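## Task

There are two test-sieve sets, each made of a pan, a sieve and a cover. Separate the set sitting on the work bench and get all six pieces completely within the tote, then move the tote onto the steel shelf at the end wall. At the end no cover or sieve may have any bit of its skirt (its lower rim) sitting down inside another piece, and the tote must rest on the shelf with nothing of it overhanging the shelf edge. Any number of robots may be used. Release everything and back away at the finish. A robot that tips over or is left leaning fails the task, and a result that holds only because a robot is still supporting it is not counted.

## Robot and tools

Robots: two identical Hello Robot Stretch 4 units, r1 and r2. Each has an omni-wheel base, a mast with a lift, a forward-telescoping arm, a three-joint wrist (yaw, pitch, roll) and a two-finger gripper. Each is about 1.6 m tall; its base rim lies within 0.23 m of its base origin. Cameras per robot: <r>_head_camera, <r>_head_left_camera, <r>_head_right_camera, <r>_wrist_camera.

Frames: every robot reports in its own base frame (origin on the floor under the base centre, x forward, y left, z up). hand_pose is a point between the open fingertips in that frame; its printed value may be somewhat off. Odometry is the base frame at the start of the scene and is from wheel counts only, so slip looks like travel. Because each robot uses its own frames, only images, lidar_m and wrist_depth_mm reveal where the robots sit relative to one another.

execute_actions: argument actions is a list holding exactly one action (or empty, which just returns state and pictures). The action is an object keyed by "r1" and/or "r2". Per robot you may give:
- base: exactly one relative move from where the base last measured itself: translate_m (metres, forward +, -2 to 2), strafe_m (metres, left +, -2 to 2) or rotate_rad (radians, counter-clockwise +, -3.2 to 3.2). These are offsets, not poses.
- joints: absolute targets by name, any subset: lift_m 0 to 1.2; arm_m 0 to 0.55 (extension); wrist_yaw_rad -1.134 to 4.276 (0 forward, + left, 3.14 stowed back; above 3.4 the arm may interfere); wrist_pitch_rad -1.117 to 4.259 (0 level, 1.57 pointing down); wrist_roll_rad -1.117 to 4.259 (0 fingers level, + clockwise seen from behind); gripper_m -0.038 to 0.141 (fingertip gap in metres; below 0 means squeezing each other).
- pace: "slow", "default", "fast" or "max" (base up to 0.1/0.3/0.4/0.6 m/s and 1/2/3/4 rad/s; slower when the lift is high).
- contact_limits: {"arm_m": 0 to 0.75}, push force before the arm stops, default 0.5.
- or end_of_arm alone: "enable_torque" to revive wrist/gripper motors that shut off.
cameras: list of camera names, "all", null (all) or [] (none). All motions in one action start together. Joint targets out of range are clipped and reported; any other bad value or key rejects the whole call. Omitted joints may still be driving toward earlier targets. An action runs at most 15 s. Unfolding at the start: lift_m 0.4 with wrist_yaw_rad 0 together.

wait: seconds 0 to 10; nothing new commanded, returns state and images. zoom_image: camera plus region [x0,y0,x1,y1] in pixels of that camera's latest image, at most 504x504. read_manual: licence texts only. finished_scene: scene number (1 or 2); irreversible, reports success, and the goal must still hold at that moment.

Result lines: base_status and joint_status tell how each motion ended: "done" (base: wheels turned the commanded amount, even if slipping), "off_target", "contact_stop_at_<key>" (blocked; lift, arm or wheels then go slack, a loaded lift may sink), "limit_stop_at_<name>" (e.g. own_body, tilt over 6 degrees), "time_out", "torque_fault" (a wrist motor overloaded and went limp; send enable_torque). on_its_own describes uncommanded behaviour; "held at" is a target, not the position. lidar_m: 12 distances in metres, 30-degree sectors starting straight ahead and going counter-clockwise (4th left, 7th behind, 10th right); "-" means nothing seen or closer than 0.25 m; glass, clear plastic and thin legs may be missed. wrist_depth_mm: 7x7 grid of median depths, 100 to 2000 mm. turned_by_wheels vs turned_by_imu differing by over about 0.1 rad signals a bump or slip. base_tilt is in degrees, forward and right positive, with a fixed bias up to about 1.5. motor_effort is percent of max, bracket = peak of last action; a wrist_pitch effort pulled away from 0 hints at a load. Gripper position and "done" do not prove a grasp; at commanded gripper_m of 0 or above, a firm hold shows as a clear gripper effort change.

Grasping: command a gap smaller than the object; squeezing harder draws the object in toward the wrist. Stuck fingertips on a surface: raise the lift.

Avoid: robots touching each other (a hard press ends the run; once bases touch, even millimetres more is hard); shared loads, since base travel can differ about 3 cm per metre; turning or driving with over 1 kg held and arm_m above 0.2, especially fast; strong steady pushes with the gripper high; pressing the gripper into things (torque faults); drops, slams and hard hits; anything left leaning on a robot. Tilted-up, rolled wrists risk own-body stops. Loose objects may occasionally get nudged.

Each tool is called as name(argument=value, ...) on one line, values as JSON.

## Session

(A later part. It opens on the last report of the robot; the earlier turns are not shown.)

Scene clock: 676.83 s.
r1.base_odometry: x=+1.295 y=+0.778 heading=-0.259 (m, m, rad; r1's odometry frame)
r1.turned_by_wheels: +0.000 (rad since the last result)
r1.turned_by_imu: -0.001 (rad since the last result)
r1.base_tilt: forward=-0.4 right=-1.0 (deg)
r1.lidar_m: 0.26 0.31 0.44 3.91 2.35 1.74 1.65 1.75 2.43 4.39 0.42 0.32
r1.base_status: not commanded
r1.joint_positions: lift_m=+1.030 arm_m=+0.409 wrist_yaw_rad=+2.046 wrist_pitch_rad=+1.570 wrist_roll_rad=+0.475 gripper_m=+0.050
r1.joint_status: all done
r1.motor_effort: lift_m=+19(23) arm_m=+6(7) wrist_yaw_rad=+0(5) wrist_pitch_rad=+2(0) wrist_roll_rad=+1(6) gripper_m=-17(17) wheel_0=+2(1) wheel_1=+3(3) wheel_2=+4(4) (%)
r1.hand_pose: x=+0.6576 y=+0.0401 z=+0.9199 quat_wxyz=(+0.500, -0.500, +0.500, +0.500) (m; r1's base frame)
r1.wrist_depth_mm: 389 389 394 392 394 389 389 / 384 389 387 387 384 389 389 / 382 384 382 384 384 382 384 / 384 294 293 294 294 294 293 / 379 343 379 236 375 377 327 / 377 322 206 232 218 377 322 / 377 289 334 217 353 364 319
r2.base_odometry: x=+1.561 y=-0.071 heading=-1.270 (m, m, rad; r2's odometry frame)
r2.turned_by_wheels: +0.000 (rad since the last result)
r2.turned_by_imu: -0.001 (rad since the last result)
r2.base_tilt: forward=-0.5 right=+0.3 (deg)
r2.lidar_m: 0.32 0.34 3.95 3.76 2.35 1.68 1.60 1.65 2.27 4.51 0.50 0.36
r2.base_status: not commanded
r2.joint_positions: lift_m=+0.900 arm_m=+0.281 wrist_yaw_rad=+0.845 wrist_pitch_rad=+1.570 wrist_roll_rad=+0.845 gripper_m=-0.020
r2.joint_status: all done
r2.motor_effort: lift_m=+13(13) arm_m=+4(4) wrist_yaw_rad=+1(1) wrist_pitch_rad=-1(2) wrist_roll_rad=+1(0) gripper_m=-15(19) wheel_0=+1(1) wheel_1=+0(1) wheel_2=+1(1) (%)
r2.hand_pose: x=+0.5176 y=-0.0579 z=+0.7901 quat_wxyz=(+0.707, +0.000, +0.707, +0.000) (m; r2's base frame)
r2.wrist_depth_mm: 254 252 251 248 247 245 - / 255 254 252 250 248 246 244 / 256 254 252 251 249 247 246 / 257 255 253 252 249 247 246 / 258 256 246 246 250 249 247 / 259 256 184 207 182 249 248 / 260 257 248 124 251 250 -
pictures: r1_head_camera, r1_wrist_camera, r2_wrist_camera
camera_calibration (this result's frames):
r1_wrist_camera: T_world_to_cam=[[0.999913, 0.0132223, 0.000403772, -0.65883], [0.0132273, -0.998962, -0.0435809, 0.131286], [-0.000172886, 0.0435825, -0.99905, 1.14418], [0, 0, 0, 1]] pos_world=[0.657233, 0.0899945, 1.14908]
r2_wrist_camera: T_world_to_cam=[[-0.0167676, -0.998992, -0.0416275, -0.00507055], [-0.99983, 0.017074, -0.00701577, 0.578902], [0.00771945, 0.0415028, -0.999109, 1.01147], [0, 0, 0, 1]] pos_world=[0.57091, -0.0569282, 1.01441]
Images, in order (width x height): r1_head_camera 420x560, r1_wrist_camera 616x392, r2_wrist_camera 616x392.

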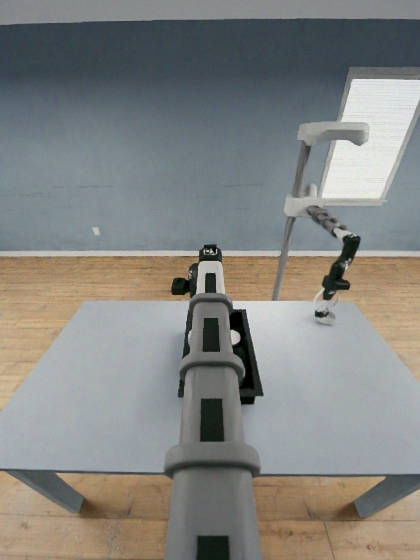

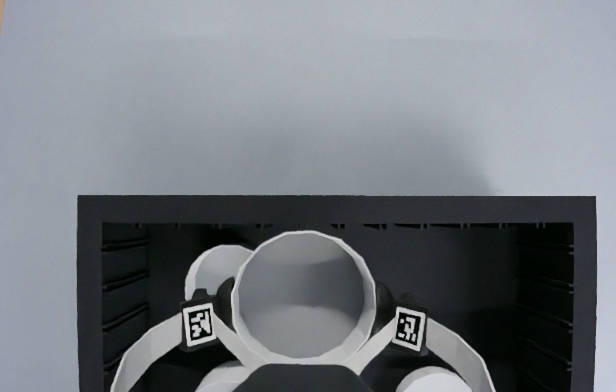

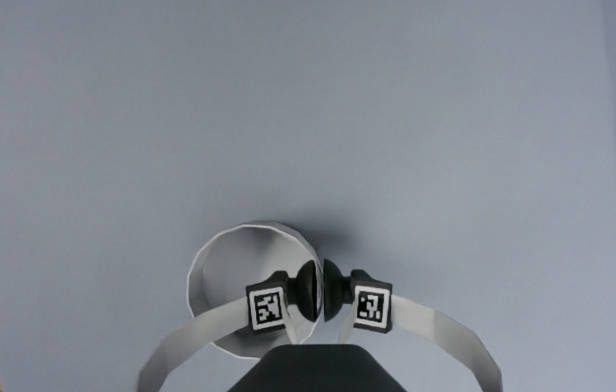

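execute_actions(actions=[{"r1": {"joints": {"lift_m": 0.995, "arm_m": 0.451, "wrist_yaw_rad": 1.861, "wrist_roll_rad": 0.29}, "pace": "default"}, "r2": {"joints": {"lift_m": 1.03}, "pace": "default"}}], cameras=["r1_wrist_camera", "r2_wrist_camera"])

Scene clock: 719.40 s.
r1.base_odometry: x=+1.295 y=+0.778 heading=-0.259 (m, m, rad; r1's odometry frame)
r1.turned_by_wheels: +0.000 (rad since the last result)
r1.turned_by_imu: -0.001 (rad since the last result)
r1.base_tilt: forward=-0.3 right=-1.0 (deg)
r1.lidar_m: 0.28 0.29 0.46 3.90 2.31 1.73 1.68 1.76 2.44 4.39 0.44 0.30
r1.base_status: not commanded
r1.joint_positions: lift_m=+0.995 arm_m=+0.450 wrist_yaw_rad=+1.861 wrist_pitch_rad=+1.570 wrist_roll_rad=+0.290 gripper_m=+0.050
r1.joint_status: all done
r1.motor_effort: lift_m=+19(20) arm_m=+5(5) wrist_yaw_rad=-2(4) wrist_pitch_rad=+3(2) wrist_roll_rad=-2(4) gripper_m=-18(18) wheel_0=+2(1) wheel_1=+3(3) wheel_2=+4(4) (%)
r1.hand_pose: x=+0.7046 y=+0.0252 z=+0.8849 quat_wxyz=(+0.500, -0.500, +0.500, +0.500) (m; r1's base frame)
r1.wrist_depth_mm: 355 353 355 355 355 353 353 / 353 353 351 353 349 353 351 / 349 353 351 347 351 351 349 / 260 260 260 259 258 260 258 / 301 325 336 236 342 340 257 / 300 320 207 235 218 340 255 / 297 320 312 217 317 291 255
r2.base_odometry: x=+1.561 y=-0.071 heading=-1.270 (m, m, rad; r2's odometry frame)
r2.turned_by_wheels: +0.000 (rad since the last result)
r2.turned_by_imu: -0.001 (rad since the last result)
r2.base_tilt: forward=-0.4 right=+0.4 (deg)
r2.lidar_m: 0.32 0.36 3.94 3.78 2.36 1.68 1.60 1.69 2.27 4.51 0.54 0.36
r2.base_status: not commanded
r2.joint_positions: lift_m=+1.030 arm_m=+0.281 wrist_yaw_rad=+0.845 wrist_pitch_rad=+1.570 wrist_roll_rad=+0.845 gripper_m=-0.020
r2.joint_status: all done
r2.motor_effort: lift_m=+22(22) arm_m=+4(4) wrist_yaw_rad=+0(1) wrist_pitch_rad=-1(1) wrist_roll_rad=+0(1) gripper_m=-17(13) wheel_0=+1(1) wheel_1=+0(0) wheel_2=+1(1) (%)
r2.hand_pose: x=+0.5176 y=-0.0579 z=+0.9194 quat_wxyz=(+0.707, +0.000, +0.707, +0.000) (m; r2's base frame)
r2.wrist_depth_mm: 1182 384 382 377 375 373 368 / 1182 384 384 379 377 375 373 / 1205 387 384 382 379 375 373 / 1205 389 387 382 379 377 375 / 1182 392 246 245 379 377 375 / 1182 392 184 206 182 379 377 / 1229 392 315 124 384 379 377
pictures: r1_wrist_camera, r2_wrist_camera
camera_calibration (this result's frames):
r1_wrist_camera: T_world_to_cam=[[0.999907, 0.0136398, 0.00049653, -0.70571], [0.0136484, -0.998952, -0.0436869, 0.114076], [-0.0000998683, 0.0436896, -0.999045, 1.10983], [0, 0, 0, 1]] pos_world=[0.704198, 0.0750946, 1.1141]
r2_wrist_camera: T_world_to_cam=[[-0.0167739, -0.998992, -0.0416275, 0.000315236], [-0.99983, 0.0170803, -0.00701577, 0.579812], [0.00771971, 0.0415027, -0.999109, 1.14065], [0, 0, 0, 1]] pos_world=[0.570913, -0.0569286, 1.14371]
Images, in order (width x height): r1_wrist_camera 616x392, r2_wrist_camera 616x392.

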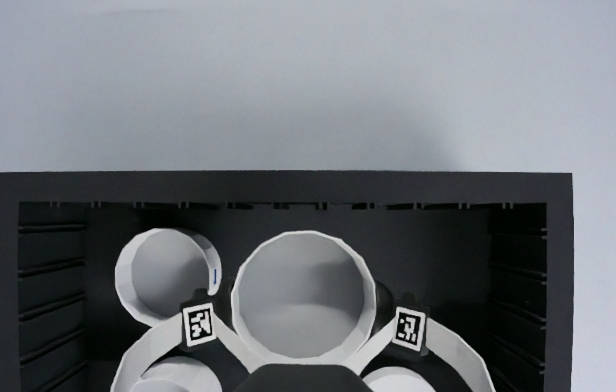

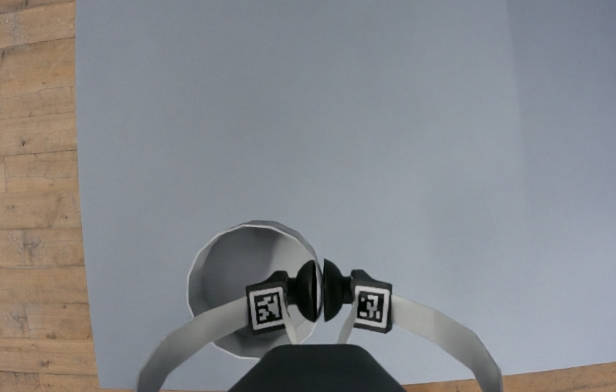

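execute_actions(actions=[{"r1": {"joints": {"lift_m": 0.907, "arm_m": 0.456}, "pace": "default"}, "r2": {"base": {"strafe_m": -0.483}, "joints": {"arm_m": 0.2, "lift_m": 1.05}, "pace": "fast"}}], cameras=["r1_wrist_camera"])

Scene clock: 732.27 s.
r1.base_odometry: x=+1.295 y=+0.778 heading=-0.259 (m, m, rad; r1's odometry frame)
r1.turned_by_wheels: +0.000 (rad since the last result)
r1.turned_by_imu: -0.001 (rad since the last result)
r1.base_tilt: forward=-0.4 right=-1.0 (deg)
r1.lidar_m: 0.28 0.31 0.41 3.93 2.33 1.74 1.66 1.75 2.46 4.39 0.42 0.30
r1.base_status: not commanded
r1.joint_positions: lift_m=+0.907 arm_m=+0.455 wrist_yaw_rad=+1.861 wrist_pitch_rad=+1.570 wrist_roll_rad=+0.290 gripper_m=+0.050
r1.joint_status: all done
r1.motor_effort: lift_m=+19(20) arm_m=+6(9) wrist_yaw_rad=-2(2) wrist_pitch_rad=+1(2) wrist_roll_rad=-1(1) gripper_m=-17(16) wheel_0=+1(2) wheel_1=+3(3) wheel_2=+4(4) (%)
r1.hand_pose: x=+0.7096 y=+0.0252 z=+0.7969 quat_wxyz=(+0.500, -0.500, +0.500, +0.500) (m; r1's base frame)
r1.wrist_depth_mm: 266 265 267 265 265 264 266 / 262 263 264 263 263 264 264 / 262 262 263 264 262 262 262 / 176 173 172 172 172 172 197 / 253 236 256 236 257 254 250 / 236 236 207 233 218 253 247 / 252 229 251 217 253 252 245
r2.base_odometry: x=+1.100 y=-0.214 heading=-1.270 (m, m, rad; r2's odometry frame)
r2.turned_by_wheels: +0.000 (rad since the last result)
r2.turned_by_imu: -0.001 (rad since the last result)
r2.base_tilt: forward=-0.5 right=+0.4 (deg)
r2.lidar_m: 0.35 0.35 0.50 4.24 2.37 1.70 1.60 1.65 2.25 4.04 0.55 0.37
r2.base_status: done
r2.joint_positions: lift_m=+1.050 arm_m=+0.201 wrist_yaw_rad=+0.845 wrist_pitch_rad=+1.570 wrist_roll_rad=+0.845 gripper_m=-0.020
r2.joint_status: all done
r2.motor_effort: lift_m=+21(25) arm_m=-4(3) wrist_yaw_rad=+0(1) wrist_pitch_rad=-1(1) wrist_roll_rad=+0(0) gripper_m=-18(14) wheel_0=-2(8) wheel_1=+0(11) wheel_2=+1(2) (%)
r2.hand_pose: x=+0.4372 y=-0.0579 z=+0.9394 quat_wxyz=(+0.707, +0.000, +0.707, +0.000) (m; r2's base frame)
r2.wrist_depth_mm: 407 404 375 373 394 338 392 / 410 407 347 397 394 307 392 / 413 407 404 402 399 397 394 / 413 407 404 402 402 399 394 / 415 410 246 245 402 399 394 / 1229 1205 183 207 182 1160 1182 / 1229 1205 609 124 1205 1205 1160
pictures: r1_wrist_camera
camera_calibration (this result's frames):
r1_wrist_camera: T_world_to_cam=[[0.999907, 0.0136358, 0.000496536, -0.710679], [0.0136445, -0.998952, -0.0436869, 0.110165], [-0.0000996922, 0.0436896, -0.999045, 1.02192], [0, 0, 0, 1]] pos_world=[0.709212, 0.0750935, 1.02611]
Images, in order (width x height): r1_wrist_camera 616x392.

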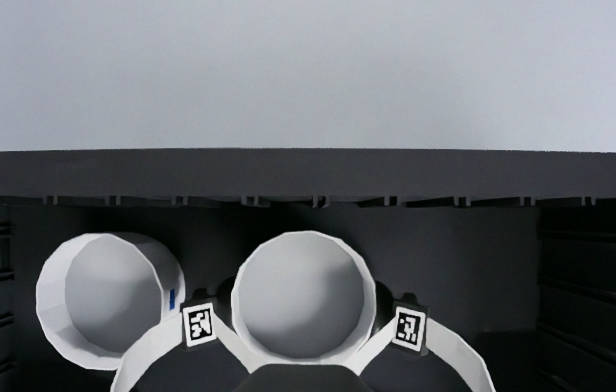

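execute_actions(actions=[{"r1": {"joints": {"arm_m": 0.42}, "pace": "slow"}}], cameras=[])

execute_actions(actions=[{"r1": {"joints": {"gripper_m": 0.09, "lift_m": 0.91}, "pace": "default"}}], cameras=["r1_wrist_camera"])

Scene clock: 739.53 s.
r1.base_odometry: x=+1.295 y=+0.778 heading=-0.259 (m, m, rad; r1's odometry frame)
r1.turned_by_wheels: +0.000 (rad since the last result)
r1.turned_by_imu: -0.001 (rad since the last result)
r1.base_tilt: forward=-0.4 right=-1.0 (deg)
r1.lidar_m: 0.27 0.32 0.43 3.90 2.35 1.75 1.68 1.74 2.41 4.38 0.44 0.30
r1.base_status: not commanded
r1.joint_positions: lift_m=+0.907 arm_m=+0.421 wrist_yaw_rad=+1.861 wrist_pitch_rad=+1.570 wrist_roll_rad=+0.290 gripper_m=+0.050
r1.joint_status: all done
r1.motor_effort: lift_m=+18(19) arm_m=-6(3) wrist_yaw_rad=-1(2) wrist_pitch_rad=+3(1) wrist_roll_rad=-1(2) gripper_m=-16(17) wheel_0=+2(1) wheel_1=+3(3) wheel_2=+4(4) (%)
r1.hand_pose: x=+0.6756 y=+0.0252 z=+0.7969 quat_wxyz=(+0.500, -0.500, +0.500, +0.500) (m; r1's base frame)
r1.wrist_depth_mm: 266 265 265 264 265 266 266 / 264 264 264 263 263 265 264 / 262 260 260 260 260 260 262 / 174 172 172 172 172 172 193 / 246 236 254 236 256 255 255 / 233 236 208 234 216 253 253 / 250 223 251 218 251 251 252
r2.base_odometry: x=+1.100 y=-0.214 heading=-1.270 (m, m, rad; r2's odometry frame)
r2.turned_by_wheels: +0.000 (rad since the last result)
r2.turned_by_imu: -0.001 (rad since the last result)
r2.base_tilt: forward=-0.4 right=+0.3 (deg)
r2.lidar_m: 0.36 0.36 0.50 4.25 2.37 1.69 1.59 1.66 2.25 4.03 0.55 0.36
r2.base_status: not commanded
r2.joint_positions: lift_m=+1.050 arm_m=+0.201 wrist_yaw_rad=+0.845 wrist_pitch_rad=+1.570 wrist_roll_rad=+0.845 gripper_m=-0.020
r2.joint_status: not commanded
r2.motor_effort: lift_m=+21(21) arm_m=-4(4) wrist_yaw_rad=+1(1) wrist_pitch_rad=-1(1) wrist_roll_rad=-1(1) gripper_m=-15(12) wheel_0=-2(2) wheel_1=+0(0) wheel_2=+1(1) (%)
r2.hand_pose: x=+0.4372 y=-0.0579 z=+0.9394 quat_wxyz=(+0.707, +0.000, +0.707, +0.000) (m; r2's base frame)
r2.wrist_depth_mm: 407 404 375 375 394 340 392 / 413 404 345 397 394 307 392 / 413 407 404 399 397 397 392 / 413 407 407 404 399 397 394 / 413 413 246 246 402 399 394 / 1205 1205 184 206 183 1160 1182 / 1255 1205 609 124 1205 1182 1182
pictures: none
No camera images: the call's "cameras" was empty. Leave "cameras" out to get every camera's image.

Scene clock: 740.77 s.
r1.base_odometry: x=+1.295 y=+0.778 heading=-0.259 (m, m, rad; r1's odometry frame)
r1.turned_by_wheels: +0.000 (rad since the last result)
r1.turned_by_imu: +0.000 (rad since the last result)
r1.base_tilt: forward=-0.4 right=-1.0 (deg)
r1.lidar_m: 0.29 0.30 0.44 3.90 2.33 1.74 1.64 1.77 2.48 4.41 0.43 0.30
r1.base_status: not commanded
r1.joint_positions: lift_m=+0.910 arm_m=+0.421 wrist_yaw_rad=+1.861 wrist_pitch_rad=+1.570 wrist_roll_rad=+0.290 gripper_m=+0.090
r1.joint_status: all done
r1.motor_effort: lift_m=+23(24) arm_m=-5(6) wrist_yaw_rad=-1(3) wrist_pitch_rad=+2(2) wrist_roll_rad=-2(1) gripper_m=-3(18) wheel_0=+2(2) wheel_1=+3(3) wheel_2=+4(4) (%)
r1.hand_pose: x=+0.6756 y=+0.0252 z=+0.7996 quat_wxyz=(+0.500, -0.500, +0.500, +0.500) (m; r1's base frame)
r1.wrist_depth_mm: 267 268 268 268 266 268 267 / 267 267 266 266 267 267 267 / 266 265 264 264 266 266 265 / 176 176 175 175 176 175 193 / 236 240 258 242 259 258 258 / 233 238 214 238 216 256 256 / 242 232 254 144 254 255 254
r2.base_odometry: x=+1.100 y=-0.214 heading=-1.270 (m, m, rad; r2's odometry frame)
r2.turned_by_wheels: +0.000 (rad since the last result)
r2.turned_by_imu: +0.000 (rad since the last result)
r2.base_tilt: forward=-0.4 right=+0.4 (deg)
r2.lidar_m: 0.34 0.36 0.51 4.24 2.35 1.66 1.59 1.67 2.23 4.06 0.56 0.35
r2.base_status: not commanded
r2.joint_positions: lift_m=+1.050 arm_m=+0.201 wrist_yaw_rad=+0.845 wrist_pitch_rad=+1.570 wrist_roll_rad=+0.845 gripper_m=-0.020
r2.joint_status: not commanded
r2.motor_effort: lift_m=+21(21) arm_m=-4(4) wrist_yaw_rad=+0(0) wrist_pitch_rad=-1(1) wrist_roll_rad=+0(0) gripper_m=-12(14) wheel_0=-2(3) wheel_1=+0(0) wheel_2=+1(1) (%)
r2.hand_pose: x=+0.4372 y=-0.0579 z=+0.9394 quat_wxyz=(+0.707, +0.000, +0.707, +0.000) (m; r2's base frame)
r2.wrist_depth_mm: 407 402 375 377 392 340 389 / 410 407 345 394 392 306 392 / 410 404 404 402 399 394 394 / 410 407 407 402 399 397 392 / 413 410 246 246 399 399 394 / 1205 1182 184 207 183 1182 1160 / 1229 1229 609 124 1182 1160 1182
pictures: r1_wrist_camera
camera_calibration (this result's frames):
r1_wrist_camera: T_world_to_cam=[[0.999907, 0.0136396, 0.00049651, -0.676625], [0.0136483, -0.998952, -0.043687, 0.110744], [-0.0000998843, 0.0436897, -0.999045, 1.02458], [0, 0, 0, 1]] pos_world=[0.675153, 0.075093, 1.02878]
Images, in order (width x height): r1_wrist_camera 616x392.

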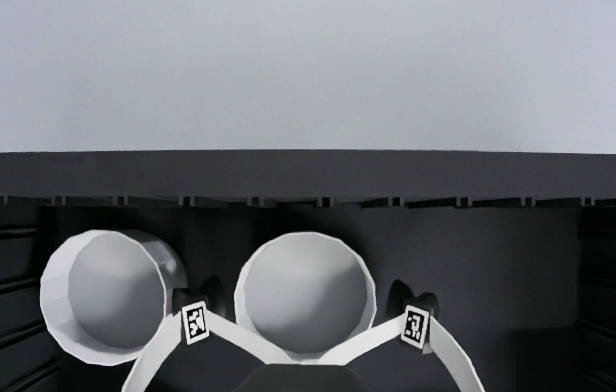

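execute_actions(actions=[{"r1": {"joints": {"lift_m": 1.04}, "pace": "fast"}}], cameras=[])

execute_actions(actions=[{"r1": {"joints": {"arm_m": 0.0}, "pace": "fast"}, "r2": {"joints": {"arm_m": 0.52, "lift_m": 1.02}, "pace": "default"}}], cameras=["r2_wrist_camera", "r1_head_left_camera", "r1_head_right_camera"])

Scene clock: 749.73 s.
r1.base_odometry: x=+1.295 y=+0.778 heading=-0.259 (m, m, rad; r1's odometry frame)
r1.turned_by_wheels: +0.000 (rad since the last result)
r1.turned_by_imu: -0.001 (rad since the last result)
r1.base_tilt: forward=-0.4 right=-1.0 (deg)
r1.lidar_m: 0.27 0.30 0.43 3.90 2.34 1.75 1.67 1.79 2.47 4.41 0.40 0.30
r1.base_status: not commanded
r1.joint_positions: lift_m=+1.040 arm_m=+0.421 wrist_yaw_rad=+1.861 wrist_pitch_rad=+1.570 wrist_roll_rad=+0.290 gripper_m=+0.090
r1.joint_status: all done
r1.motor_effort: lift_m=+23(23) arm_m=-5(5) wrist_yaw_rad=-1(3) wrist_pitch_rad=+2(2) wrist_roll_rad=-2(2) gripper_m=-2(0) wheel_0=+1(1) wheel_1=+3(3) wheel_2=+4(4) (%)
r1.hand_pose: x=+0.6756 y=+0.0252 z=+0.9296 quat_wxyz=(+0.500, -0.500, +0.500, +0.500) (m; r1's base frame)
r1.wrist_depth_mm: 397 399 397 399 397 399 399 / 397 397 397 397 397 394 397 / 397 394 394 392 394 389 394 / 394 314 349 387 338 330 312 / 389 357 384 370 387 382 309 / 382 355 216 384 219 382 306 / 382 324 359 143 359 355 300
r2.base_odometry: x=+1.100 y=-0.214 heading=-1.270 (m, m, rad; r2's odometry frame)
r2.turned_by_wheels: +0.000 (rad since the last result)
r2.turned_by_imu: -0.001 (rad since the last result)
r2.base_tilt: forward=-0.4 right=+0.3 (deg)
r2.lidar_m: 0.35 0.36 0.49 4.24 2.34 1.69 1.59 1.68 2.25 4.06 0.56 0.36
r2.base_status: not commanded
r2.joint_positions: lift_m=+1.050 arm_m=+0.201 wrist_yaw_rad=+0.845 wrist_pitch_rad=+1.570 wrist_roll_rad=+0.845 gripper_m=-0.020
r2.joint_status: not commanded
r2.motor_effort: lift_m=+20(21) arm_m=-5(4) wrist_yaw_rad=+0(1) wrist_pitch_rad=-2(2) wrist_roll_rad=+0(0) gripper_m=-17(13) wheel_0=-2(2) wheel_1=+0(0) wheel_2=+1(1) (%)
r2.hand_pose: x=+0.4372 y=-0.0579 z=+0.9394 quat_wxyz=(+0.707, +0.000, +0.707, +0.000) (m; r2's base frame)
r2.wrist_depth_mm: 407 404 375 375 392 338 389 / 407 407 347 397 394 307 392 / 413 410 404 399 399 397 392 / 413 407 407 402 399 397 394 / 415 410 246 246 402 399 394 / 1229 1229 184 207 183 1182 1182 / 1229 1229 609 124 1182 1160 1182
pictures: none
No camera images: the call's "cameras" was empty. Leave "cameras" out to get every camera's image.

Scene clock: 751.80 s.
r1.base_odometry: x=+1.295 y=+0.778 heading=-0.259 (m, m, rad; r1's odometry frame)
r1.turned_by_wheels: +0.000 (rad since the last result)
r1.turned_by_imu: +0.000 (rad since the last result)
r1.base_tilt: forward=-0.4 right=-1.0 (deg)
r1.lidar_m: 0.29 0.28 0.43 3.92 2.33 1.73 1.66 1.77 2.43 4.39 0.42 0.30
r1.base_status: not commanded
r1.joint_positions: lift_m=+1.040 arm_m=+0.002 wrist_yaw_rad=+1.861 wrist_pitch_rad=+1.570 wrist_roll_rad=+0.290 gripper_m=+0.090
r1.joint_status: all done
r1.motor_effort: lift_m=+23(23) arm_m=-5(6) wrist_yaw_rad=-1(2) wrist_pitch_rad=+2(2) wrist_roll_rad=-2(1) gripper_m=-2(2) wheel_0=+1(1) wheel_1=+3(3) wheel_2=+4(4) (%)
r1.hand_pose: x=+0.2562 y=+0.0252 z=+0.9296 quat_wxyz=(+0.500, -0.500, +0.500, +0.500) (m; r1's base frame)
r1.wrist_depth_mm: 1182 1138 1205 1205 404 399 402 / 1160 1205 1182 1138 397 399 399 / 1160 1138 1160 1160 397 394 397 / 1160 1160 931 1138 392 392 394 / 1138 904 931 1138 392 394 359 / 1138 831 216 1138 220 389 364 / 452 1118 1098 144 384 384 357
r2.base_odometry: x=+1.100 y=-0.214 heading=-1.270 (m, m, rad; r2's odometry frame)
r2.turned_by_wheels: +0.000 (rad since the last result)
r2.turned_by_imu: -0.001 (rad since the last result)
r2.base_tilt: forward=-0.4 right=+0.4 (deg)
r2.lidar_m: 0.33 0.37 0.50 4.25 2.38 1.68 1.59 1.66 2.25 4.04 0.54 0.39
r2.base_status: not commanded
r2.joint_positions: lift_m=+1.020 arm_m=+0.519 wrist_yaw_rad=+0.845 wrist_pitch_rad=+1.570 wrist_roll_rad=+0.845 gripper_m=-0.020
r2.joint_status: all done
r2.motor_effort: lift_m=+14(17) arm_m=+4(7) wrist_yaw_rad=+1(0) wrist_pitch_rad=-1(3) wrist_roll_rad=+1(0) gripper_m=-13(13) wheel_0=-2(2) wheel_1=+0(0) wheel_2=+1(1) (%)
r2.hand_pose: x=+0.7557 y=-0.0579 z=+0.9100 quat_wxyz=(+0.707, +0.000, +0.707, +0.000) (m; r2's base frame)
r2.wrist_depth_mm: 375 373 304 329 325 303 359 / 377 375 355 366 345 309 362 / 379 377 345 345 366 304 364 / 382 379 347 368 366 315 364 / 382 377 245 245 349 320 366 / 382 379 184 207 182 300 366 / 387 384 264 125 370 281 368
pictures: r1_head_left_camera, r1_head_right_camera, r2_wrist_camera
camera_calibration (this result's frames):
r2_wrist_camera: T_world_to_cam=[[-0.0170095, -0.998982, -0.0417852, 0.00427499], [-0.999824, 0.0173229, -0.007151, 0.817865], [0.00786756, 0.0416563, -0.999101, 1.12936], [0, 0, 0, 1]] pos_world=[0.808909, -0.0569422, 1.13437]
Images, in order (width x height): r1_head_left_camera 420x672, r1_head_right_camera 420x672, r2_wrist_camera 616x392.

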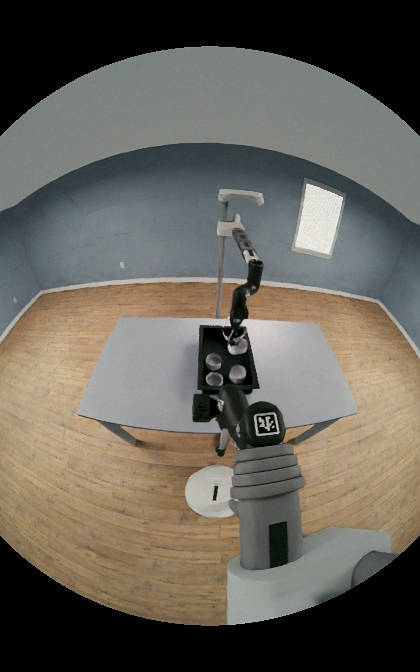

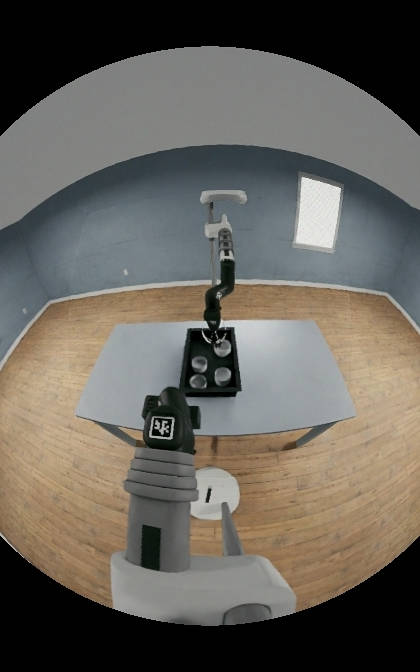

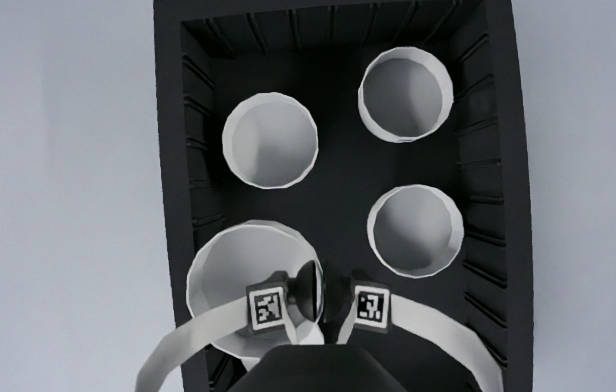

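execute_actions(actions=[{"r2": {"joints": {"arm_m": 0.487, "wrist_yaw_rad": 1.031, "wrist_roll_rad": 1.641, "lift_m": 0.99}, "pace": "default"}, "r1": {"base": {"translate_m": -0.2}, "joints": {"wrist_yaw_rad": 0, "wrist_roll_rad": 0, "wrist_pitch_rad": 0.5}, "pace": "default"}}], cameras=["r2_wrist_camera", "r1_wrist_camera"])

Scene clock: 789.17 s.
r1.base_odometry: x=+1.101 y=+0.829 heading=-0.259 (m, m, rad; r1's odometry frame)
r1.turned_by_wheels: +0.000 (rad since the last result)
r1.turned_by_imu: -0.002 (rad since the last result)
r1.base_tilt: forward=-0.4 right=-0.9 (deg)
r1.lidar_m: 0.48 0.51 0.73 3.94 2.05 1.54 1.45 1.54 2.18 4.41 0.70 0.51
r1.base_status: done
r1.joint_positions: lift_m=+1.040 arm_m=+0.002 wrist_yaw_rad=+0.000 wrist_pitch_rad=+0.502 wrist_roll_rad=+0.000 gripper_m=+0.090
r1.joint_status: all done
r1.motor_effort: lift_m=+23(23) arm_m=-5(5) wrist_yaw_rad=-4(6) wrist_pitch_rad=-5(5) wrist_roll_rad=-1(5) gripper_m=-1(3) wheel_0=-1(7) wheel_1=-2(8) wheel_2=+0(9) (%)
r1.hand_pose: x=+0.4253 y=-0.0873 z=+1.0791 quat_wxyz=(+0.969, +0.000, +0.249, +0.000) (m; r1's base frame)
r1.wrist_depth_mm: - - - 661 - - - / - - - 647 - - - / - - - - - - - / 1042 1025 931 891 1060 1098 - / 778 798 778 741 820 820 820 / 647 661 216 585 219 668 668 / 554 539 549 144 539 554 574
r2.base_odometry: x=+1.100 y=-0.214 heading=-1.270 (m, m, rad; r2's odometry frame)
r2.turned_by_wheels: +0.000 (rad since the last result)
r2.turned_by_imu: -0.001 (rad since the last result)
r2.base_tilt: forward=-0.4 right=+0.3 (deg)
r2.lidar_m: 0.33 0.37 0.50 4.24 2.29 1.69 1.59 1.68 2.26 4.07 0.51 0.39
r2.base_status: not commanded
r2.joint_positions: lift_m=+0.990 arm_m=+0.488 wrist_yaw_rad=+1.031 wrist_pitch_rad=+1.570 wrist_roll_rad=+1.641 gripper_m=-0.020
r2.joint_status: all done
r2.motor_effort: lift_m=+14(12) arm_m=-4(4) wrist_yaw_rad=+3(7) wrist_pitch_rad=-1(1) wrist_roll_rad=+0(5) gripper_m=-13(13) wheel_0=-2(2) wheel_1=+0(1) wheel_2=+1(1) (%)
r2.hand_pose: x=+0.7338 y=-0.0448 z=+0.8800 quat_wxyz=(+0.675, +0.213, +0.674, -0.212) (m; r2's base frame)
r2.wrist_depth_mm: 347 263 319 319 281 332 332 / 256 314 340 336 330 253 334 / 256 319 317 338 317 273 334 / 347 286 317 340 338 336 250 / 349 268 245 246 338 338 314 / 351 349 184 207 182 336 314 / 351 349 248 124 340 285 -
pictures: r1_wrist_camera, r2_wrist_camera
camera_calibration (this result's frames):
r1_wrist_camera: T_world_to_cam=[[0.0061283, -0.999911, 0.0118528, -0.103083], [-0.44327, -0.0133412, -0.896289, 1.2144], [0.896367, 0.000238742, -0.443312, 0.324004], [0, 0, 0, 1]] pos_world=[0.248514, -0.0869491, 1.23331]
r2_wrist_camera: T_world_to_cam=[[-0.586572, -0.80881, -0.0419537, 0.442303], [-0.809342, 0.5873, -0.00659261, 0.680786], [0.0299716, 0.0300878, -0.999098, 1.08228], [0, 0, 0, 1]] pos_world=[0.777994, -0.0746506, 1.10435]
Images, in order (width x height): r1_wrist_camera 616x392, r2_wrist_camera 616x392.

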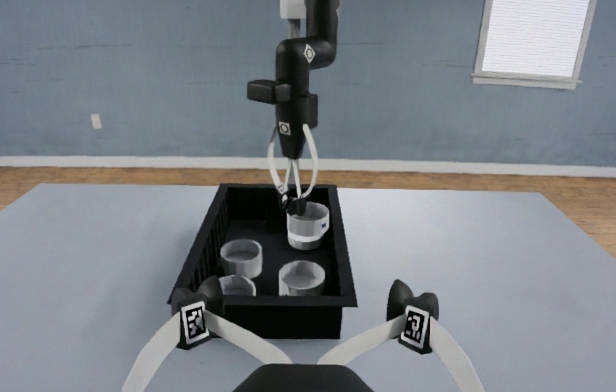

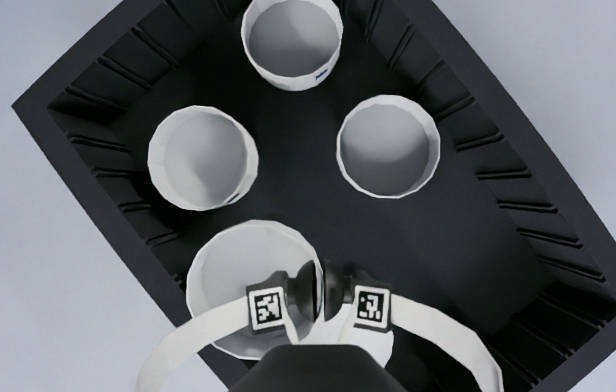

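execute_actions(actions=[{"r2": {"joints": {"arm_m": 0.492, "wrist_yaw_rad": 0.948, "wrist_roll_rad": 1.558, "lift_m": 0.906}, "pace": "default"}}], cameras=["r2_wrist_camera", "r1_wrist_camera"])

Scene clock: 812.87 s.
r1.base_odometry: x=+1.101 y=+0.829 heading=-0.259 (m, m, rad; r1's odometry frame)
r1.turned_by_wheels: +0.000 (rad since the last result)
r1.turned_by_imu: -0.001 (rad since the last result)
r1.base_tilt: forward=-0.4 right=-1.0 (deg)
r1.lidar_m: 0.46 0.52 0.73 3.89 2.04 1.53 1.46 1.55 2.14 4.41 0.69 0.52
r1.base_status: not commanded
r1.joint_positions: lift_m=+1.040 arm_m=+0.002 wrist_yaw_rad=+0.000 wrist_pitch_rad=+0.502 wrist_roll_rad=+0.000 gripper_m=+0.090
r1.joint_status: not commanded
r1.motor_effort: lift_m=+23(23) arm_m=-5(5) wrist_yaw_rad=-2(1) wrist_pitch_rad=-4(4) wrist_roll_rad=-1(1) gripper_m=-3(2) wheel_0=-1(1) wheel_1=-2(2) wheel_2=+0(0) (%)
r1.hand_pose: x=+0.4253 y=-0.0873 z=+1.0791 quat_wxyz=(+0.969, +0.000, +0.249, +0.000) (m; r1's base frame)
r1.wrist_depth_mm: - - - 1281 - - - / - - - 691 - - - / - - - - - - - / 1042 1042 946 931 1060 1078 - / 788 809 788 741 820 820 820 / 634 654 216 580 218 683 668 / 554 544 554 144 544 559 574
r2.base_odometry: x=+1.100 y=-0.214 heading=-1.270 (m, m, rad; r2's odometry frame)
r2.turned_by_wheels: +0.000 (rad since the last result)
r2.turned_by_imu: -0.001 (rad since the last result)
r2.base_tilt: forward=-0.4 right=+0.4 (deg)
r2.lidar_m: 0.34 0.36 0.47 4.25 2.35 1.66 1.59 1.65 2.28 4.08 0.54 0.39
r2.base_status: not commanded
r2.joint_positions: lift_m=+0.906 arm_m=+0.491 wrist_yaw_rad=+0.949 wrist_pitch_rad=+1.570 wrist_roll_rad=+1.558 gripper_m=-0.020
r2.joint_status: all done
r2.motor_effort: lift_m=+14(18) arm_m=+4(4) wrist_yaw_rad=+0(1) wrist_pitch_rad=-1(1) wrist_roll_rad=-1(3) gripper_m=-15(12) wheel_0=-2(2) wheel_1=+0(0) wheel_2=+1(1) (%)
r2.hand_pose: x=+0.7333 y=-0.0508 z=+0.7960 quat_wxyz=(+0.675, +0.213, +0.674, -0.212) (m; r2's base frame)
r2.wrist_depth_mm: 214 255 254 235 250 181 - / 245 255 254 253 234 211 169 / 241 232 231 254 234 233 200 / 205 232 255 254 235 251 236 / 177 241 246 246 254 252 250 / 172 204 184 207 183 253 252 / 265 172 224 124 255 253 -
pictures: r1_wrist_camera, r2_wrist_camera
camera_calibration (this result's frames):
r1_wrist_camera: T_world_to_cam=[[0.00612834, -0.999911, 0.0118526, -0.103082], [-0.44327, -0.0133411, -0.896289, 1.2144], [0.896367, 0.000238848, -0.443312, 0.324004], [0, 0, 0, 1]] pos_world=[0.248514, -0.0869491, 1.23331]
r2_wrist_camera: T_world_to_cam=[[-0.586285, -0.809017, -0.0419566, 0.433426], [-0.809548, 0.587015, -0.00665404, 0.683555], [0.0300124, 0.0300648, -0.999097, 0.998522], [0, 0, 0, 1]] pos_world=[0.777514, -0.080628, 1.02035]
Images, in order (width x height): r1_wrist_camera 616x392, r2_wrist_camera 616x392.

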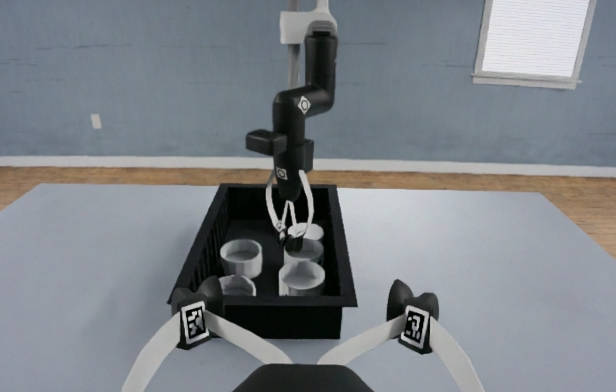

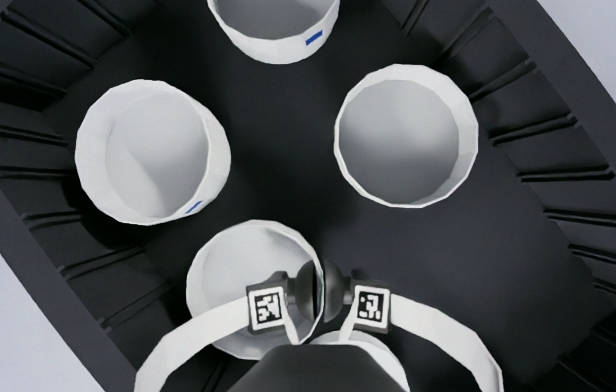

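execute_actions(actions=[{"r2": {"joints": {"gripper_m": 0.025, "lift_m": 0.903}, "pace": "default"}}], cameras=[])

execute_actions(actions=[{"r2": {"joints": {"lift_m": 1.03}, "pace": "fast"}}], cameras=["r2_wrist_camera", "r1_wrist_camera"])

zoom_image(camera="r1_wrist_camera", region=[160, 170, 380, 350])

Scene clock: 820.10 s.
r1.base_odometry: x=+1.101 y=+0.829 heading=-0.259 (m, m, rad; r1's odometry frame)
r1.turned_by_wheels: +0.000 (rad since the last result)
r1.turned_by_imu: -0.001 (rad since the last result)
r1.base_tilt: forward=-0.4 right=-1.0 (deg)
r1.lidar_m: 0.47 0.51 0.68 3.91 2.03 1.53 1.47 1.58 2.17 4.39 0.70 0.52
r1.base_status: not commanded
r1.joint_positions: lift_m=+1.040 arm_m=+0.002 wrist_yaw_rad=+0.000 wrist_pitch_rad=+0.502 wrist_roll_rad=+0.000 gripper_m=+0.090
r1.joint_status: not commanded
r1.motor_effort: lift_m=+23(23) arm_m=-5(5) wrist_yaw_rad=+0(2) wrist_pitch_rad=-4(5) wrist_roll_rad=+0(1) gripper_m=-4(3) wheel_0=-1(1) wheel_1=-2(2) wheel_2=+0(0) (%)
r1.hand_pose: x=+0.4253 y=-0.0873 z=+1.0791 quat_wxyz=(+0.969, +0.000, +0.249, +0.000) (m; r1's base frame)
r1.wrist_depth_mm: - - - 1281 - - - / - - - 699 - - - / - - - - - - - / 1042 1042 931 904 1060 1060 - / 798 788 778 750 831 820 831 / 640 647 215 591 219 661 668 / 549 539 559 144 539 564 574
r2.base_odometry: x=+1.100 y=-0.214 heading=-1.270 (m, m, rad; r2's odometry frame)
r2.turned_by_wheels: +0.000 (rad since the last result)
r2.turned_by_imu: -0.001 (rad since the last result)
r2.base_tilt: forward=-0.4 right=+0.3 (deg)
r2.lidar_m: 0.31 0.37 0.51 4.24 2.34 1.68 1.57 1.69 2.24 4.05 0.53 0.39
r2.base_status: not commanded
r2.joint_positions: lift_m=+0.903 arm_m=+0.491 wrist_yaw_rad=+0.949 wrist_pitch_rad=+1.570 wrist_roll_rad=+1.558 gripper_m=+0.025
r2.joint_status: all done
r2.motor_effort: lift_m=+14(15) arm_m=+4(5) wrist_yaw_rad=+0(1) wrist_pitch_rad=-1(1) wrist_roll_rad=-1(1) gripper_m=-3(15) wheel_0=-2(2) wheel_1=+0(1) wheel_2=+1(1) (%)
r2.hand_pose: x=+0.7333 y=-0.0508 z=+0.7930 quat_wxyz=(+0.675, +0.213, +0.674, -0.212) (m; r2's base frame)
r2.wrist_depth_mm: 214 252 251 231 247 181 - / 245 250 251 250 230 209 168 / 242 229 229 250 232 230 200 / 205 230 252 252 231 248 237 / 177 240 252 251 251 249 248 / 170 203 223 223 191 250 248 / 262 169 224 120 251 249 -
pictures: none
No camera images: the call's "cameras" was empty. Leave "cameras" out to get every camera's image.

Scene clock: 821.40 s.
r1.base_odometry: x=+1.101 y=+0.829 heading=-0.259 (m, m, rad; r1's odometry frame)
r1.turned_by_wheels: +0.000 (rad since the last result)
r1.turned_by_imu: +0.000 (rad since the last result)
r1.base_tilt: forward=-0.4 right=-1.0 (deg)
r1.lidar_m: 0.47 0.51 0.73 3.95 2.02 1.51 1.46 1.54 2.12 4.40 0.71 0.51
r1.base_status: not commanded
r1.joint_positions: lift_m=+1.040 arm_m=+0.002 wrist_yaw_rad=+0.000 wrist_pitch_rad=+0.502 wrist_roll_rad=+0.000 gripper_m=+0.090
r1.joint_status: not commanded
r1.motor_effort: lift_m=+23(23) arm_m=-5(5) wrist_yaw_rad=-3(2) wrist_pitch_rad=-5(4) wrist_roll_rad=+0(2) gripper_m=-2(3) wheel_0=-1(1) wheel_1=-2(2) wheel_2=+0(0) (%)
r1.hand_pose: x=+0.4253 y=-0.0873 z=+1.0791 quat_wxyz=(+0.969, +0.000, +0.249, +0.000) (m; r1's base frame)
r1.wrist_depth_mm: - - - 647 - - - / - - - - - - - / - - - - - - - / 1042 1042 946 917 1042 1078 - / 778 809 778 759 831 831 831 / 640 647 216 580 220 676 661 / 554 549 554 144 539 554 569
r2.base_odometry: x=+1.100 y=-0.214 heading=-1.270 (m, m, rad; r2's odometry frame)
r2.turned_by_wheels: +0.000 (rad since the last result)
r2.turned_by_imu: +0.000 (rad since the last result)
r2.base_tilt: forward=-0.5 right=+0.4 (deg)
r2.lidar_m: 0.35 0.37 0.48 4.24 2.34 1.70 1.59 1.63 2.23 4.05 0.54 0.39
r2.base_status: not commanded
r2.joint_positions: lift_m=+1.030 arm_m=+0.491 wrist_yaw_rad=+0.948 wrist_pitch_rad=+1.570 wrist_roll_rad=+1.558 gripper_m=+0.025
r2.joint_status: all done
r2.motor_effort: lift_m=+21(28) arm_m=+4(4) wrist_yaw_rad=+0(1) wrist_pitch_rad=-2(2) wrist_roll_rad=-1(1) gripper_m=-6(7) wheel_0=-2(2) wheel_1=+0(1) wheel_2=+1(1) (%)
r2.hand_pose: x=+0.7333 y=-0.0508 z=+0.9194 quat_wxyz=(+0.675, +0.213, +0.674, -0.212) (m; r2's base frame)
r2.wrist_depth_mm: 384 347 338 359 300 375 370 / 387 315 379 359 336 373 375 / 304 364 357 379 357 306 375 / 389 319 357 379 377 340 375 / 392 387 375 379 377 375 296 / 392 392 296 349 191 375 312 / 394 392 297 120 379 291 290
pictures: r1_wrist_camera, r2_wrist_camera
camera_calibration (this result's frames):
r1_wrist_camera: T_world_to_cam=[[0.00612831, -0.999911, 0.0118527, -0.103082], [-0.44327, -0.0133411, -0.896289, 1.2144], [0.896367, 0.000238796, -0.443312, 0.324004], [0, 0, 0, 1]] pos_world=[0.248514, -0.0869491, 1.23331]
r2_wrist_camera: T_world_to_cam=[[-0.58632, -0.808992, -0.0419566, 0.43863], [-0.809523, 0.58705, -0.00665404, 0.684364], [0.0300137, 0.0300635, -0.999097, 1.1218], [0, 0, 0, 1]] pos_world=[0.777517, -0.080633, 1.14375]
Images, in order (width x height): r1_wrist_camera 616x392, r2_wrist_camera 616x392.

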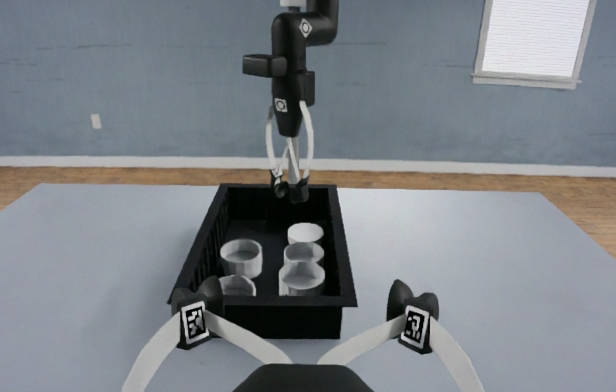

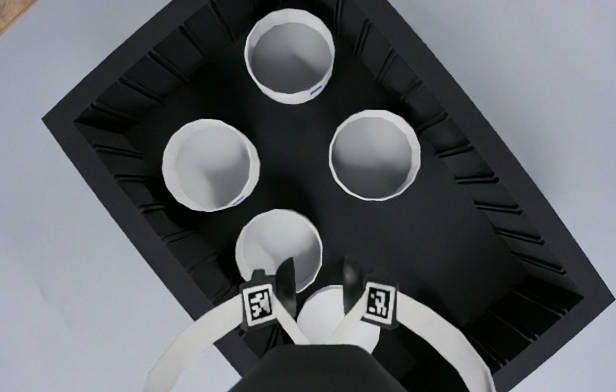

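Region (160, 170, 380, 350) of r1_wrist_camera's 616x392 image, scaled by 2.291; it fills the top 412 rows of this view, and the rest is white.

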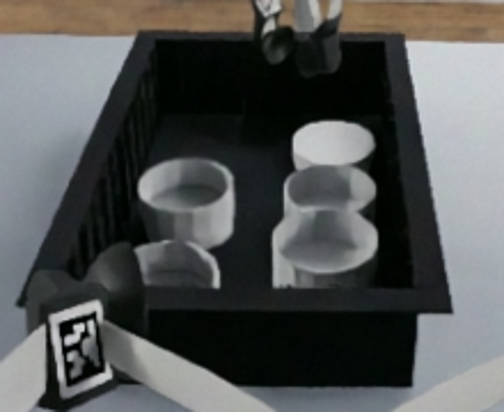

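execute_actions(actions=[{"r1": {"base": {"strafe_m": -0.111}, "joints": {"wrist_yaw_rad": 2.6, "wrist_roll_rad": 1.03, "wrist_pitch_rad": 1.57, "gripper_m": 0.06, "arm_m": 0.249}, "pace": "fast"}, "r2": {"base": {"translate_m": 0.06}, "joints": {"arm_m": 0.322, "wrist_yaw_rad": 0.1, "wrist_roll_rad": 1.62, "gripper_m": 0.06}, "pace": "fast"}}], cameras=["r2_wrist_camera"])

execute_actions(actions=[{"r1": {"base": {"translate_m": 0.21}, "pace": "fast"}}], cameras=["r1_wrist_camera"])

Scene clock: 913.70 s.
r1.base_odometry: x=+1.073 y=+0.722 heading=-0.259 (m, m, rad; r1's odometry frame)
r1.turned_by_wheels: +0.000 (rad since the last result)
r1.turned_by_imu: -0.002 (rad since the last result)
r1.base_tilt: forward=-0.4 right=-1.0 (deg)
r1.lidar_m: 0.48 0.48 0.70 4.04 2.06 1.53 1.46 1.56 2.17 4.28 0.71 0.53
r1.base_status: done
r1.joint_positions: lift_m=+1.040 arm_m=+0.248 wrist_yaw_rad=+2.600 wrist_pitch_rad=+1.570 wrist_roll_rad=+1.030 gripper_m=+0.060
r1.joint_status: all done
r1.motor_effort: lift_m=+23(23) arm_m=+5(9) wrist_yaw_rad=+0(5) wrist_pitch_rad=+3(9) wrist_roll_rad=-1(6) gripper_m=-5(3) wheel_0=-1(9) wheel_1=-1(12) wheel_2=+0(2) (%)
r1.hand_pose: x=+0.4638 y=+0.0750 z=+0.9296 quat_wxyz=(+0.500, -0.499, +0.500, +0.500) (m; r1's base frame)
r1.wrist_depth_mm: 1205 1160 1160 1160 402 402 399 / 1160 1182 1138 1160 399 399 397 / 1160 1138 1138 1138 397 397 329 / 1138 931 1118 1138 394 392 330 / 946 960 1138 1138 387 389 349 / 917 931 214 1138 224 387 349 / 1118 1118 1078 143 382 382 345
r2.base_odometry: x=+1.117 y=-0.271 heading=-1.270 (m, m, rad; r2's odometry frame)
r2.turned_by_wheels: +0.000 (rad since the last result)
r2.turned_by_imu: -0.001 (rad since the last result)
r2.base_tilt: forward=-0.4 right=+0.3 (deg)
r2.lidar_m: 0.29 0.31 0.41 4.24 2.44 1.75 1.63 1.74 2.36 4.03 0.45 0.28
r2.base_status: done
r2.joint_positions: lift_m=+1.030 arm_m=+0.323 wrist_yaw_rad=+0.100 wrist_pitch_rad=+1.570 wrist_roll_rad=+1.620 gripper_m=+0.060
r2.joint_status: all done
r2.motor_effort: lift_m=+21(21) arm_m=-4(1) wrist_yaw_rad=+1(5) wrist_pitch_rad=-2(1) wrist_roll_rad=+0(1) gripper_m=-1(4) wheel_0=+0(3) wheel_1=+0(3) wheel_2=-1(10) (%)
r2.hand_pose: x=+0.5026 y=-0.0870 z=+0.9194 quat_wxyz=(+0.513, +0.487, +0.512, -0.487) (m; r2's base frame)
r2.wrist_depth_mm: 389 384 382 382 379 375 1118 / 389 382 294 382 379 379 1118 / 368 370 382 382 377 377 1138 / 368 368 382 382 382 379 931 / 389 387 384 382 382 379 931 / 366 384 200 382 198 382 1042 / 377 355 364 120 382 384 1160
pictures: r2_wrist_camera
camera_calibration (this result's frames):
r2_wrist_camera: T_world_to_cam=[[-0.998554, -0.033756, -0.041836, 0.548569], [-0.0335079, 0.999417, -0.00661607, 0.164653], [0.0420349, -0.00520467, -0.999103, 1.12071], [0, 0, 0, 1]] pos_world=[0.506184, -0.140207, 1.14374]
Images, in order (width x height): r2_wrist_camera 616x392.

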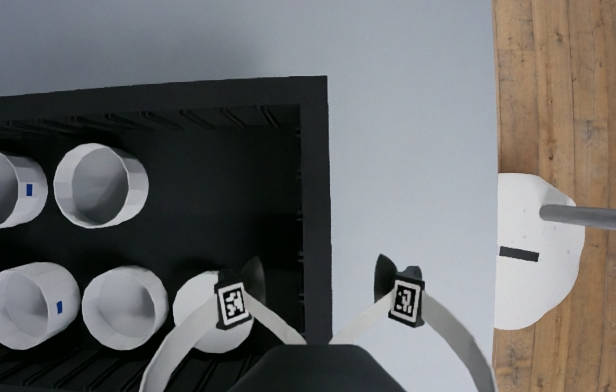

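Scene clock: 915.70 s.
r1.base_odometry: x=+1.276 y=+0.668 heading=-0.259 (m, m, rad; r1's odometry frame)
r1.turned_by_wheels: +0.000 (rad since the last result)
r1.turned_by_imu: +0.000 (rad since the last result)
r1.base_tilt: forward=-0.3 right=-1.0 (deg)
r1.lidar_m: 0.25 0.29 0.43 4.02 2.34 1.77 1.68 1.79 2.47 4.28 0.40 0.28
r1.base_status: done
r1.joint_positions: lift_m=+1.040 arm_m=+0.248 wrist_yaw_rad=+2.600 wrist_pitch_rad=+1.570 wrist_roll_rad=+1.030 gripper_m=+0.060
r1.joint_status: not commanded
r1.motor_effort: lift_m=+23(23) arm_m=+5(6) wrist_yaw_rad=-1(0) wrist_pitch_rad=+3(3) wrist_roll_rad=+1(1) gripper_m=-3(3) wheel_0=+0(6) wheel_1=+2(8) wheel_2=-2(14) (%)
r1.hand_pose: x=+0.4638 y=+0.0750 z=+0.9296 quat_wxyz=(+0.500, -0.499, +0.500, +0.500) (m; r1's base frame)
r1.wrist_depth_mm: 1138 1160 404 399 402 402 402 / 1160 1160 399 399 397 397 399 / 1138 1138 397 357 355 345 330 / 1138 917 392 392 368 373 375 / 946 931 387 387 387 384 384 / 904 904 214 387 224 375 382 / 1098 1098 384 144 368 368 373
r2.base_odometry: x=+1.117 y=-0.271 heading=-1.270 (m, m, rad; r2's odometry frame)
r2.turned_by_wheels: +0.000 (rad since the last result)
r2.turned_by_imu: -0.001 (rad since the last result)
r2.base_tilt: forward=-0.4 right=+0.3 (deg)
r2.lidar_m: 0.29 0.32 0.44 4.24 2.43 1.74 1.64 1.70 2.35 4.06 0.46 0.29
r2.base_status: not commanded
r2.joint_positions: lift_m=+1.030 arm_m=+0.323 wrist_yaw_rad=+0.100 wrist_pitch_rad=+1.570 wrist_roll_rad=+1.620 gripper_m=+0.060
r2.joint_status: not commanded
r2.motor_effort: lift_m=+21(21) arm_m=-4(4) wrist_yaw_rad=+1(1) wrist_pitch_rad=-2(2) wrist_roll_rad=-1(0) gripper_m=-2(2) wheel_0=+0(0) wheel_1=+0(0) wheel_2=-1(1) (%)
r2.hand_pose: x=+0.5026 y=-0.0870 z=+0.9194 quat_wxyz=(+0.513, +0.487, +0.512, -0.487) (m; r2's base frame)
r2.wrist_depth_mm: 389 384 382 377 377 377 1118 / 387 387 294 382 377 377 1160 / 368 370 382 382 382 379 1160 / 366 368 384 382 379 379 931 / 389 387 384 382 382 379 931 / 366 384 200 384 198 379 1042 / 377 355 364 120 382 384 1160
pictures: r1_wrist_camera
camera_calibration (this result's frames):
r1_wrist_camera: T_world_to_cam=[[0.999923, 0.0123711, -0.000116714, -0.464994], [0.0123543, -0.998977, -0.0435038, 0.169482], [-0.000654785, 0.043499, -0.999053, 1.15254], [0, 0, 0, 1]] pos_world=[0.463619, 0.124927, 1.15876]
Images, in order (width x height): r1_wrist_camera 616x392.

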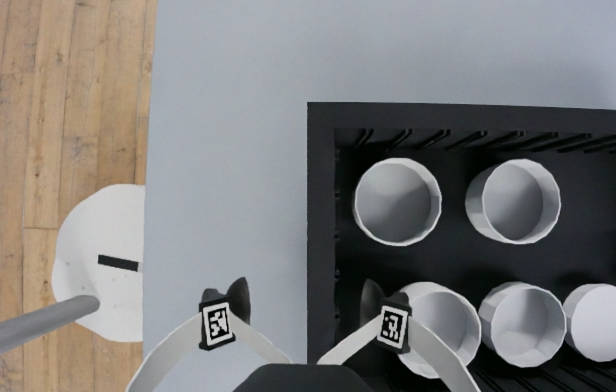

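execute_actions(actions=[{"r1": {"joints": {"wrist_yaw_rad": 2.444, "wrist_roll_rad": 0.873, "arm_m": 0.25, "lift_m": 0.945}, "pace": "default"}, "r2": {"joints": {"lift_m": 0.941}, "pace": "default"}}], cameras=["r1_wrist_camera", "r2_wrist_camera"])

Scene clock: 940.37 s.
r1.base_odometry: x=+1.276 y=+0.668 heading=-0.259 (m, m, rad; r1's odometry frame)
r1.turned_by_wheels: +0.000 (rad since the last result)
r1.turned_by_imu: -0.001 (rad since the last result)
r1.base_tilt: forward=-0.4 right=-1.0 (deg)
r1.lidar_m: 0.26 0.29 0.42 4.00 2.36 1.75 1.69 1.75 2.44 4.29 0.42 0.30
r1.base_status: not commanded
r1.joint_positions: lift_m=+0.945 arm_m=+0.249 wrist_yaw_rad=+2.444 wrist_pitch_rad=+1.570 wrist_roll_rad=+0.873 gripper_m=+0.060
r1.joint_status: all done
r1.motor_effort: lift_m=+19(23) arm_m=+5(6) wrist_yaw_rad=-3(6) wrist_pitch_rad=+3(2) wrist_roll_rad=+0(3) gripper_m=-4(4) wheel_0=+0(0) wheel_1=+2(2) wheel_2=-2(2) (%)
r1.hand_pose: x=+0.4759 y=+0.0672 z=+0.8349 quat_wxyz=(+0.500, -0.500, +0.500, +0.500) (m; r1's base frame)
r1.wrist_depth_mm: 1078 304 306 303 304 306 306 / 1078 303 303 213 223 220 216 / 1060 300 301 297 281 297 279 / 1042 297 300 296 278 278 277 / 831 298 297 294 293 296 293 / 820 296 213 291 224 282 289 / 1008 293 291 143 266 265 289
r2.base_odometry: x=+1.117 y=-0.271 heading=-1.270 (m, m, rad; r2's odometry frame)
r2.turned_by_wheels: +0.000 (rad since the last result)
r2.turned_by_imu: -0.001 (rad since the last result)
r2.base_tilt: forward=-0.4 right=+0.3 (deg)
r2.lidar_m: 0.27 0.30 0.41 4.26 2.46 1.75 1.63 1.72 2.34 4.05 0.46 0.31
r2.base_status: not commanded
r2.joint_positions: lift_m=+0.941 arm_m=+0.323 wrist_yaw_rad=+0.100 wrist_pitch_rad=+1.570 wrist_roll_rad=+1.620 gripper_m=+0.060
r2.joint_status: all done
r2.motor_effort: lift_m=+14(20) arm_m=-5(4) wrist_yaw_rad=+1(1) wrist_pitch_rad=-1(1) wrist_roll_rad=+0(1) gripper_m=-5(6) wheel_0=+0(0) wheel_1=+0(0) wheel_2=-1(1) (%)
r2.hand_pose: x=+0.5026 y=-0.0870 z=+0.8311 quat_wxyz=(+0.513, +0.487, +0.512, -0.487) (m; r2's base frame)
r2.wrist_depth_mm: 297 294 248 291 290 287 1042 / 207 218 230 203 290 289 1060 / 278 294 291 204 291 290 1042 / 278 293 293 204 293 290 798 / 297 296 294 252 291 291 842 / 296 296 200 206 198 291 854 / 297 274 273 120 294 291 1060
pictures: r1_wrist_camera, r2_wrist_camera
camera_calibration (this result's frames):
r1_wrist_camera: T_world_to_cam=[[0.999907, 0.0136422, 0.0000244562, -0.477132], [0.0136303, -0.998957, -0.0435775, 0.156827], [-0.000570062, 0.0435738, -0.99905, 1.0583], [0, 0, 0, 1]] pos_world=[0.475553, 0.117058, 1.06414]
r2_wrist_camera: T_world_to_cam=[[-0.998554, -0.0337556, -0.0418359, 0.544871], [-0.0335076, 0.999417, -0.00661608, 0.164069], [0.0420348, -0.00520469, -0.999103, 1.03244], [0, 0, 0, 1]] pos_world=[0.506182, -0.140207, 1.05539]
Images, in order (width x height): r1_wrist_camera 616x392, r2_wrist_camera 616x392.

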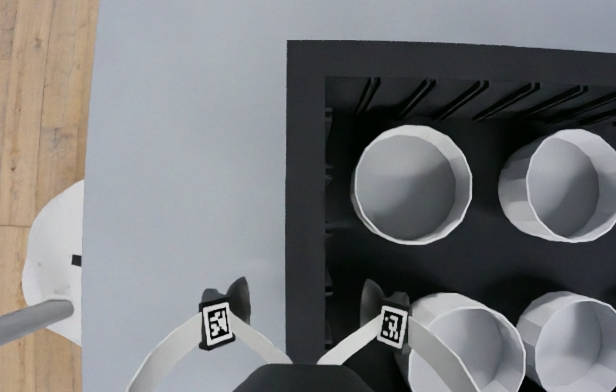

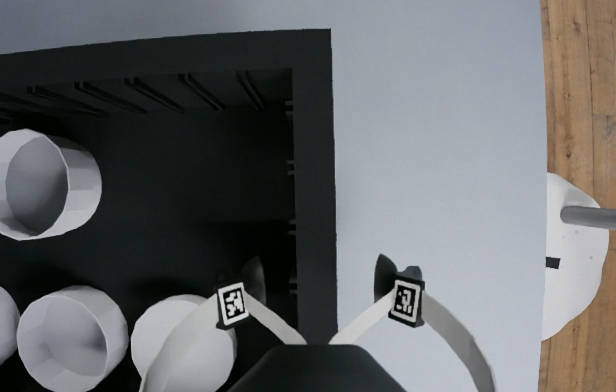

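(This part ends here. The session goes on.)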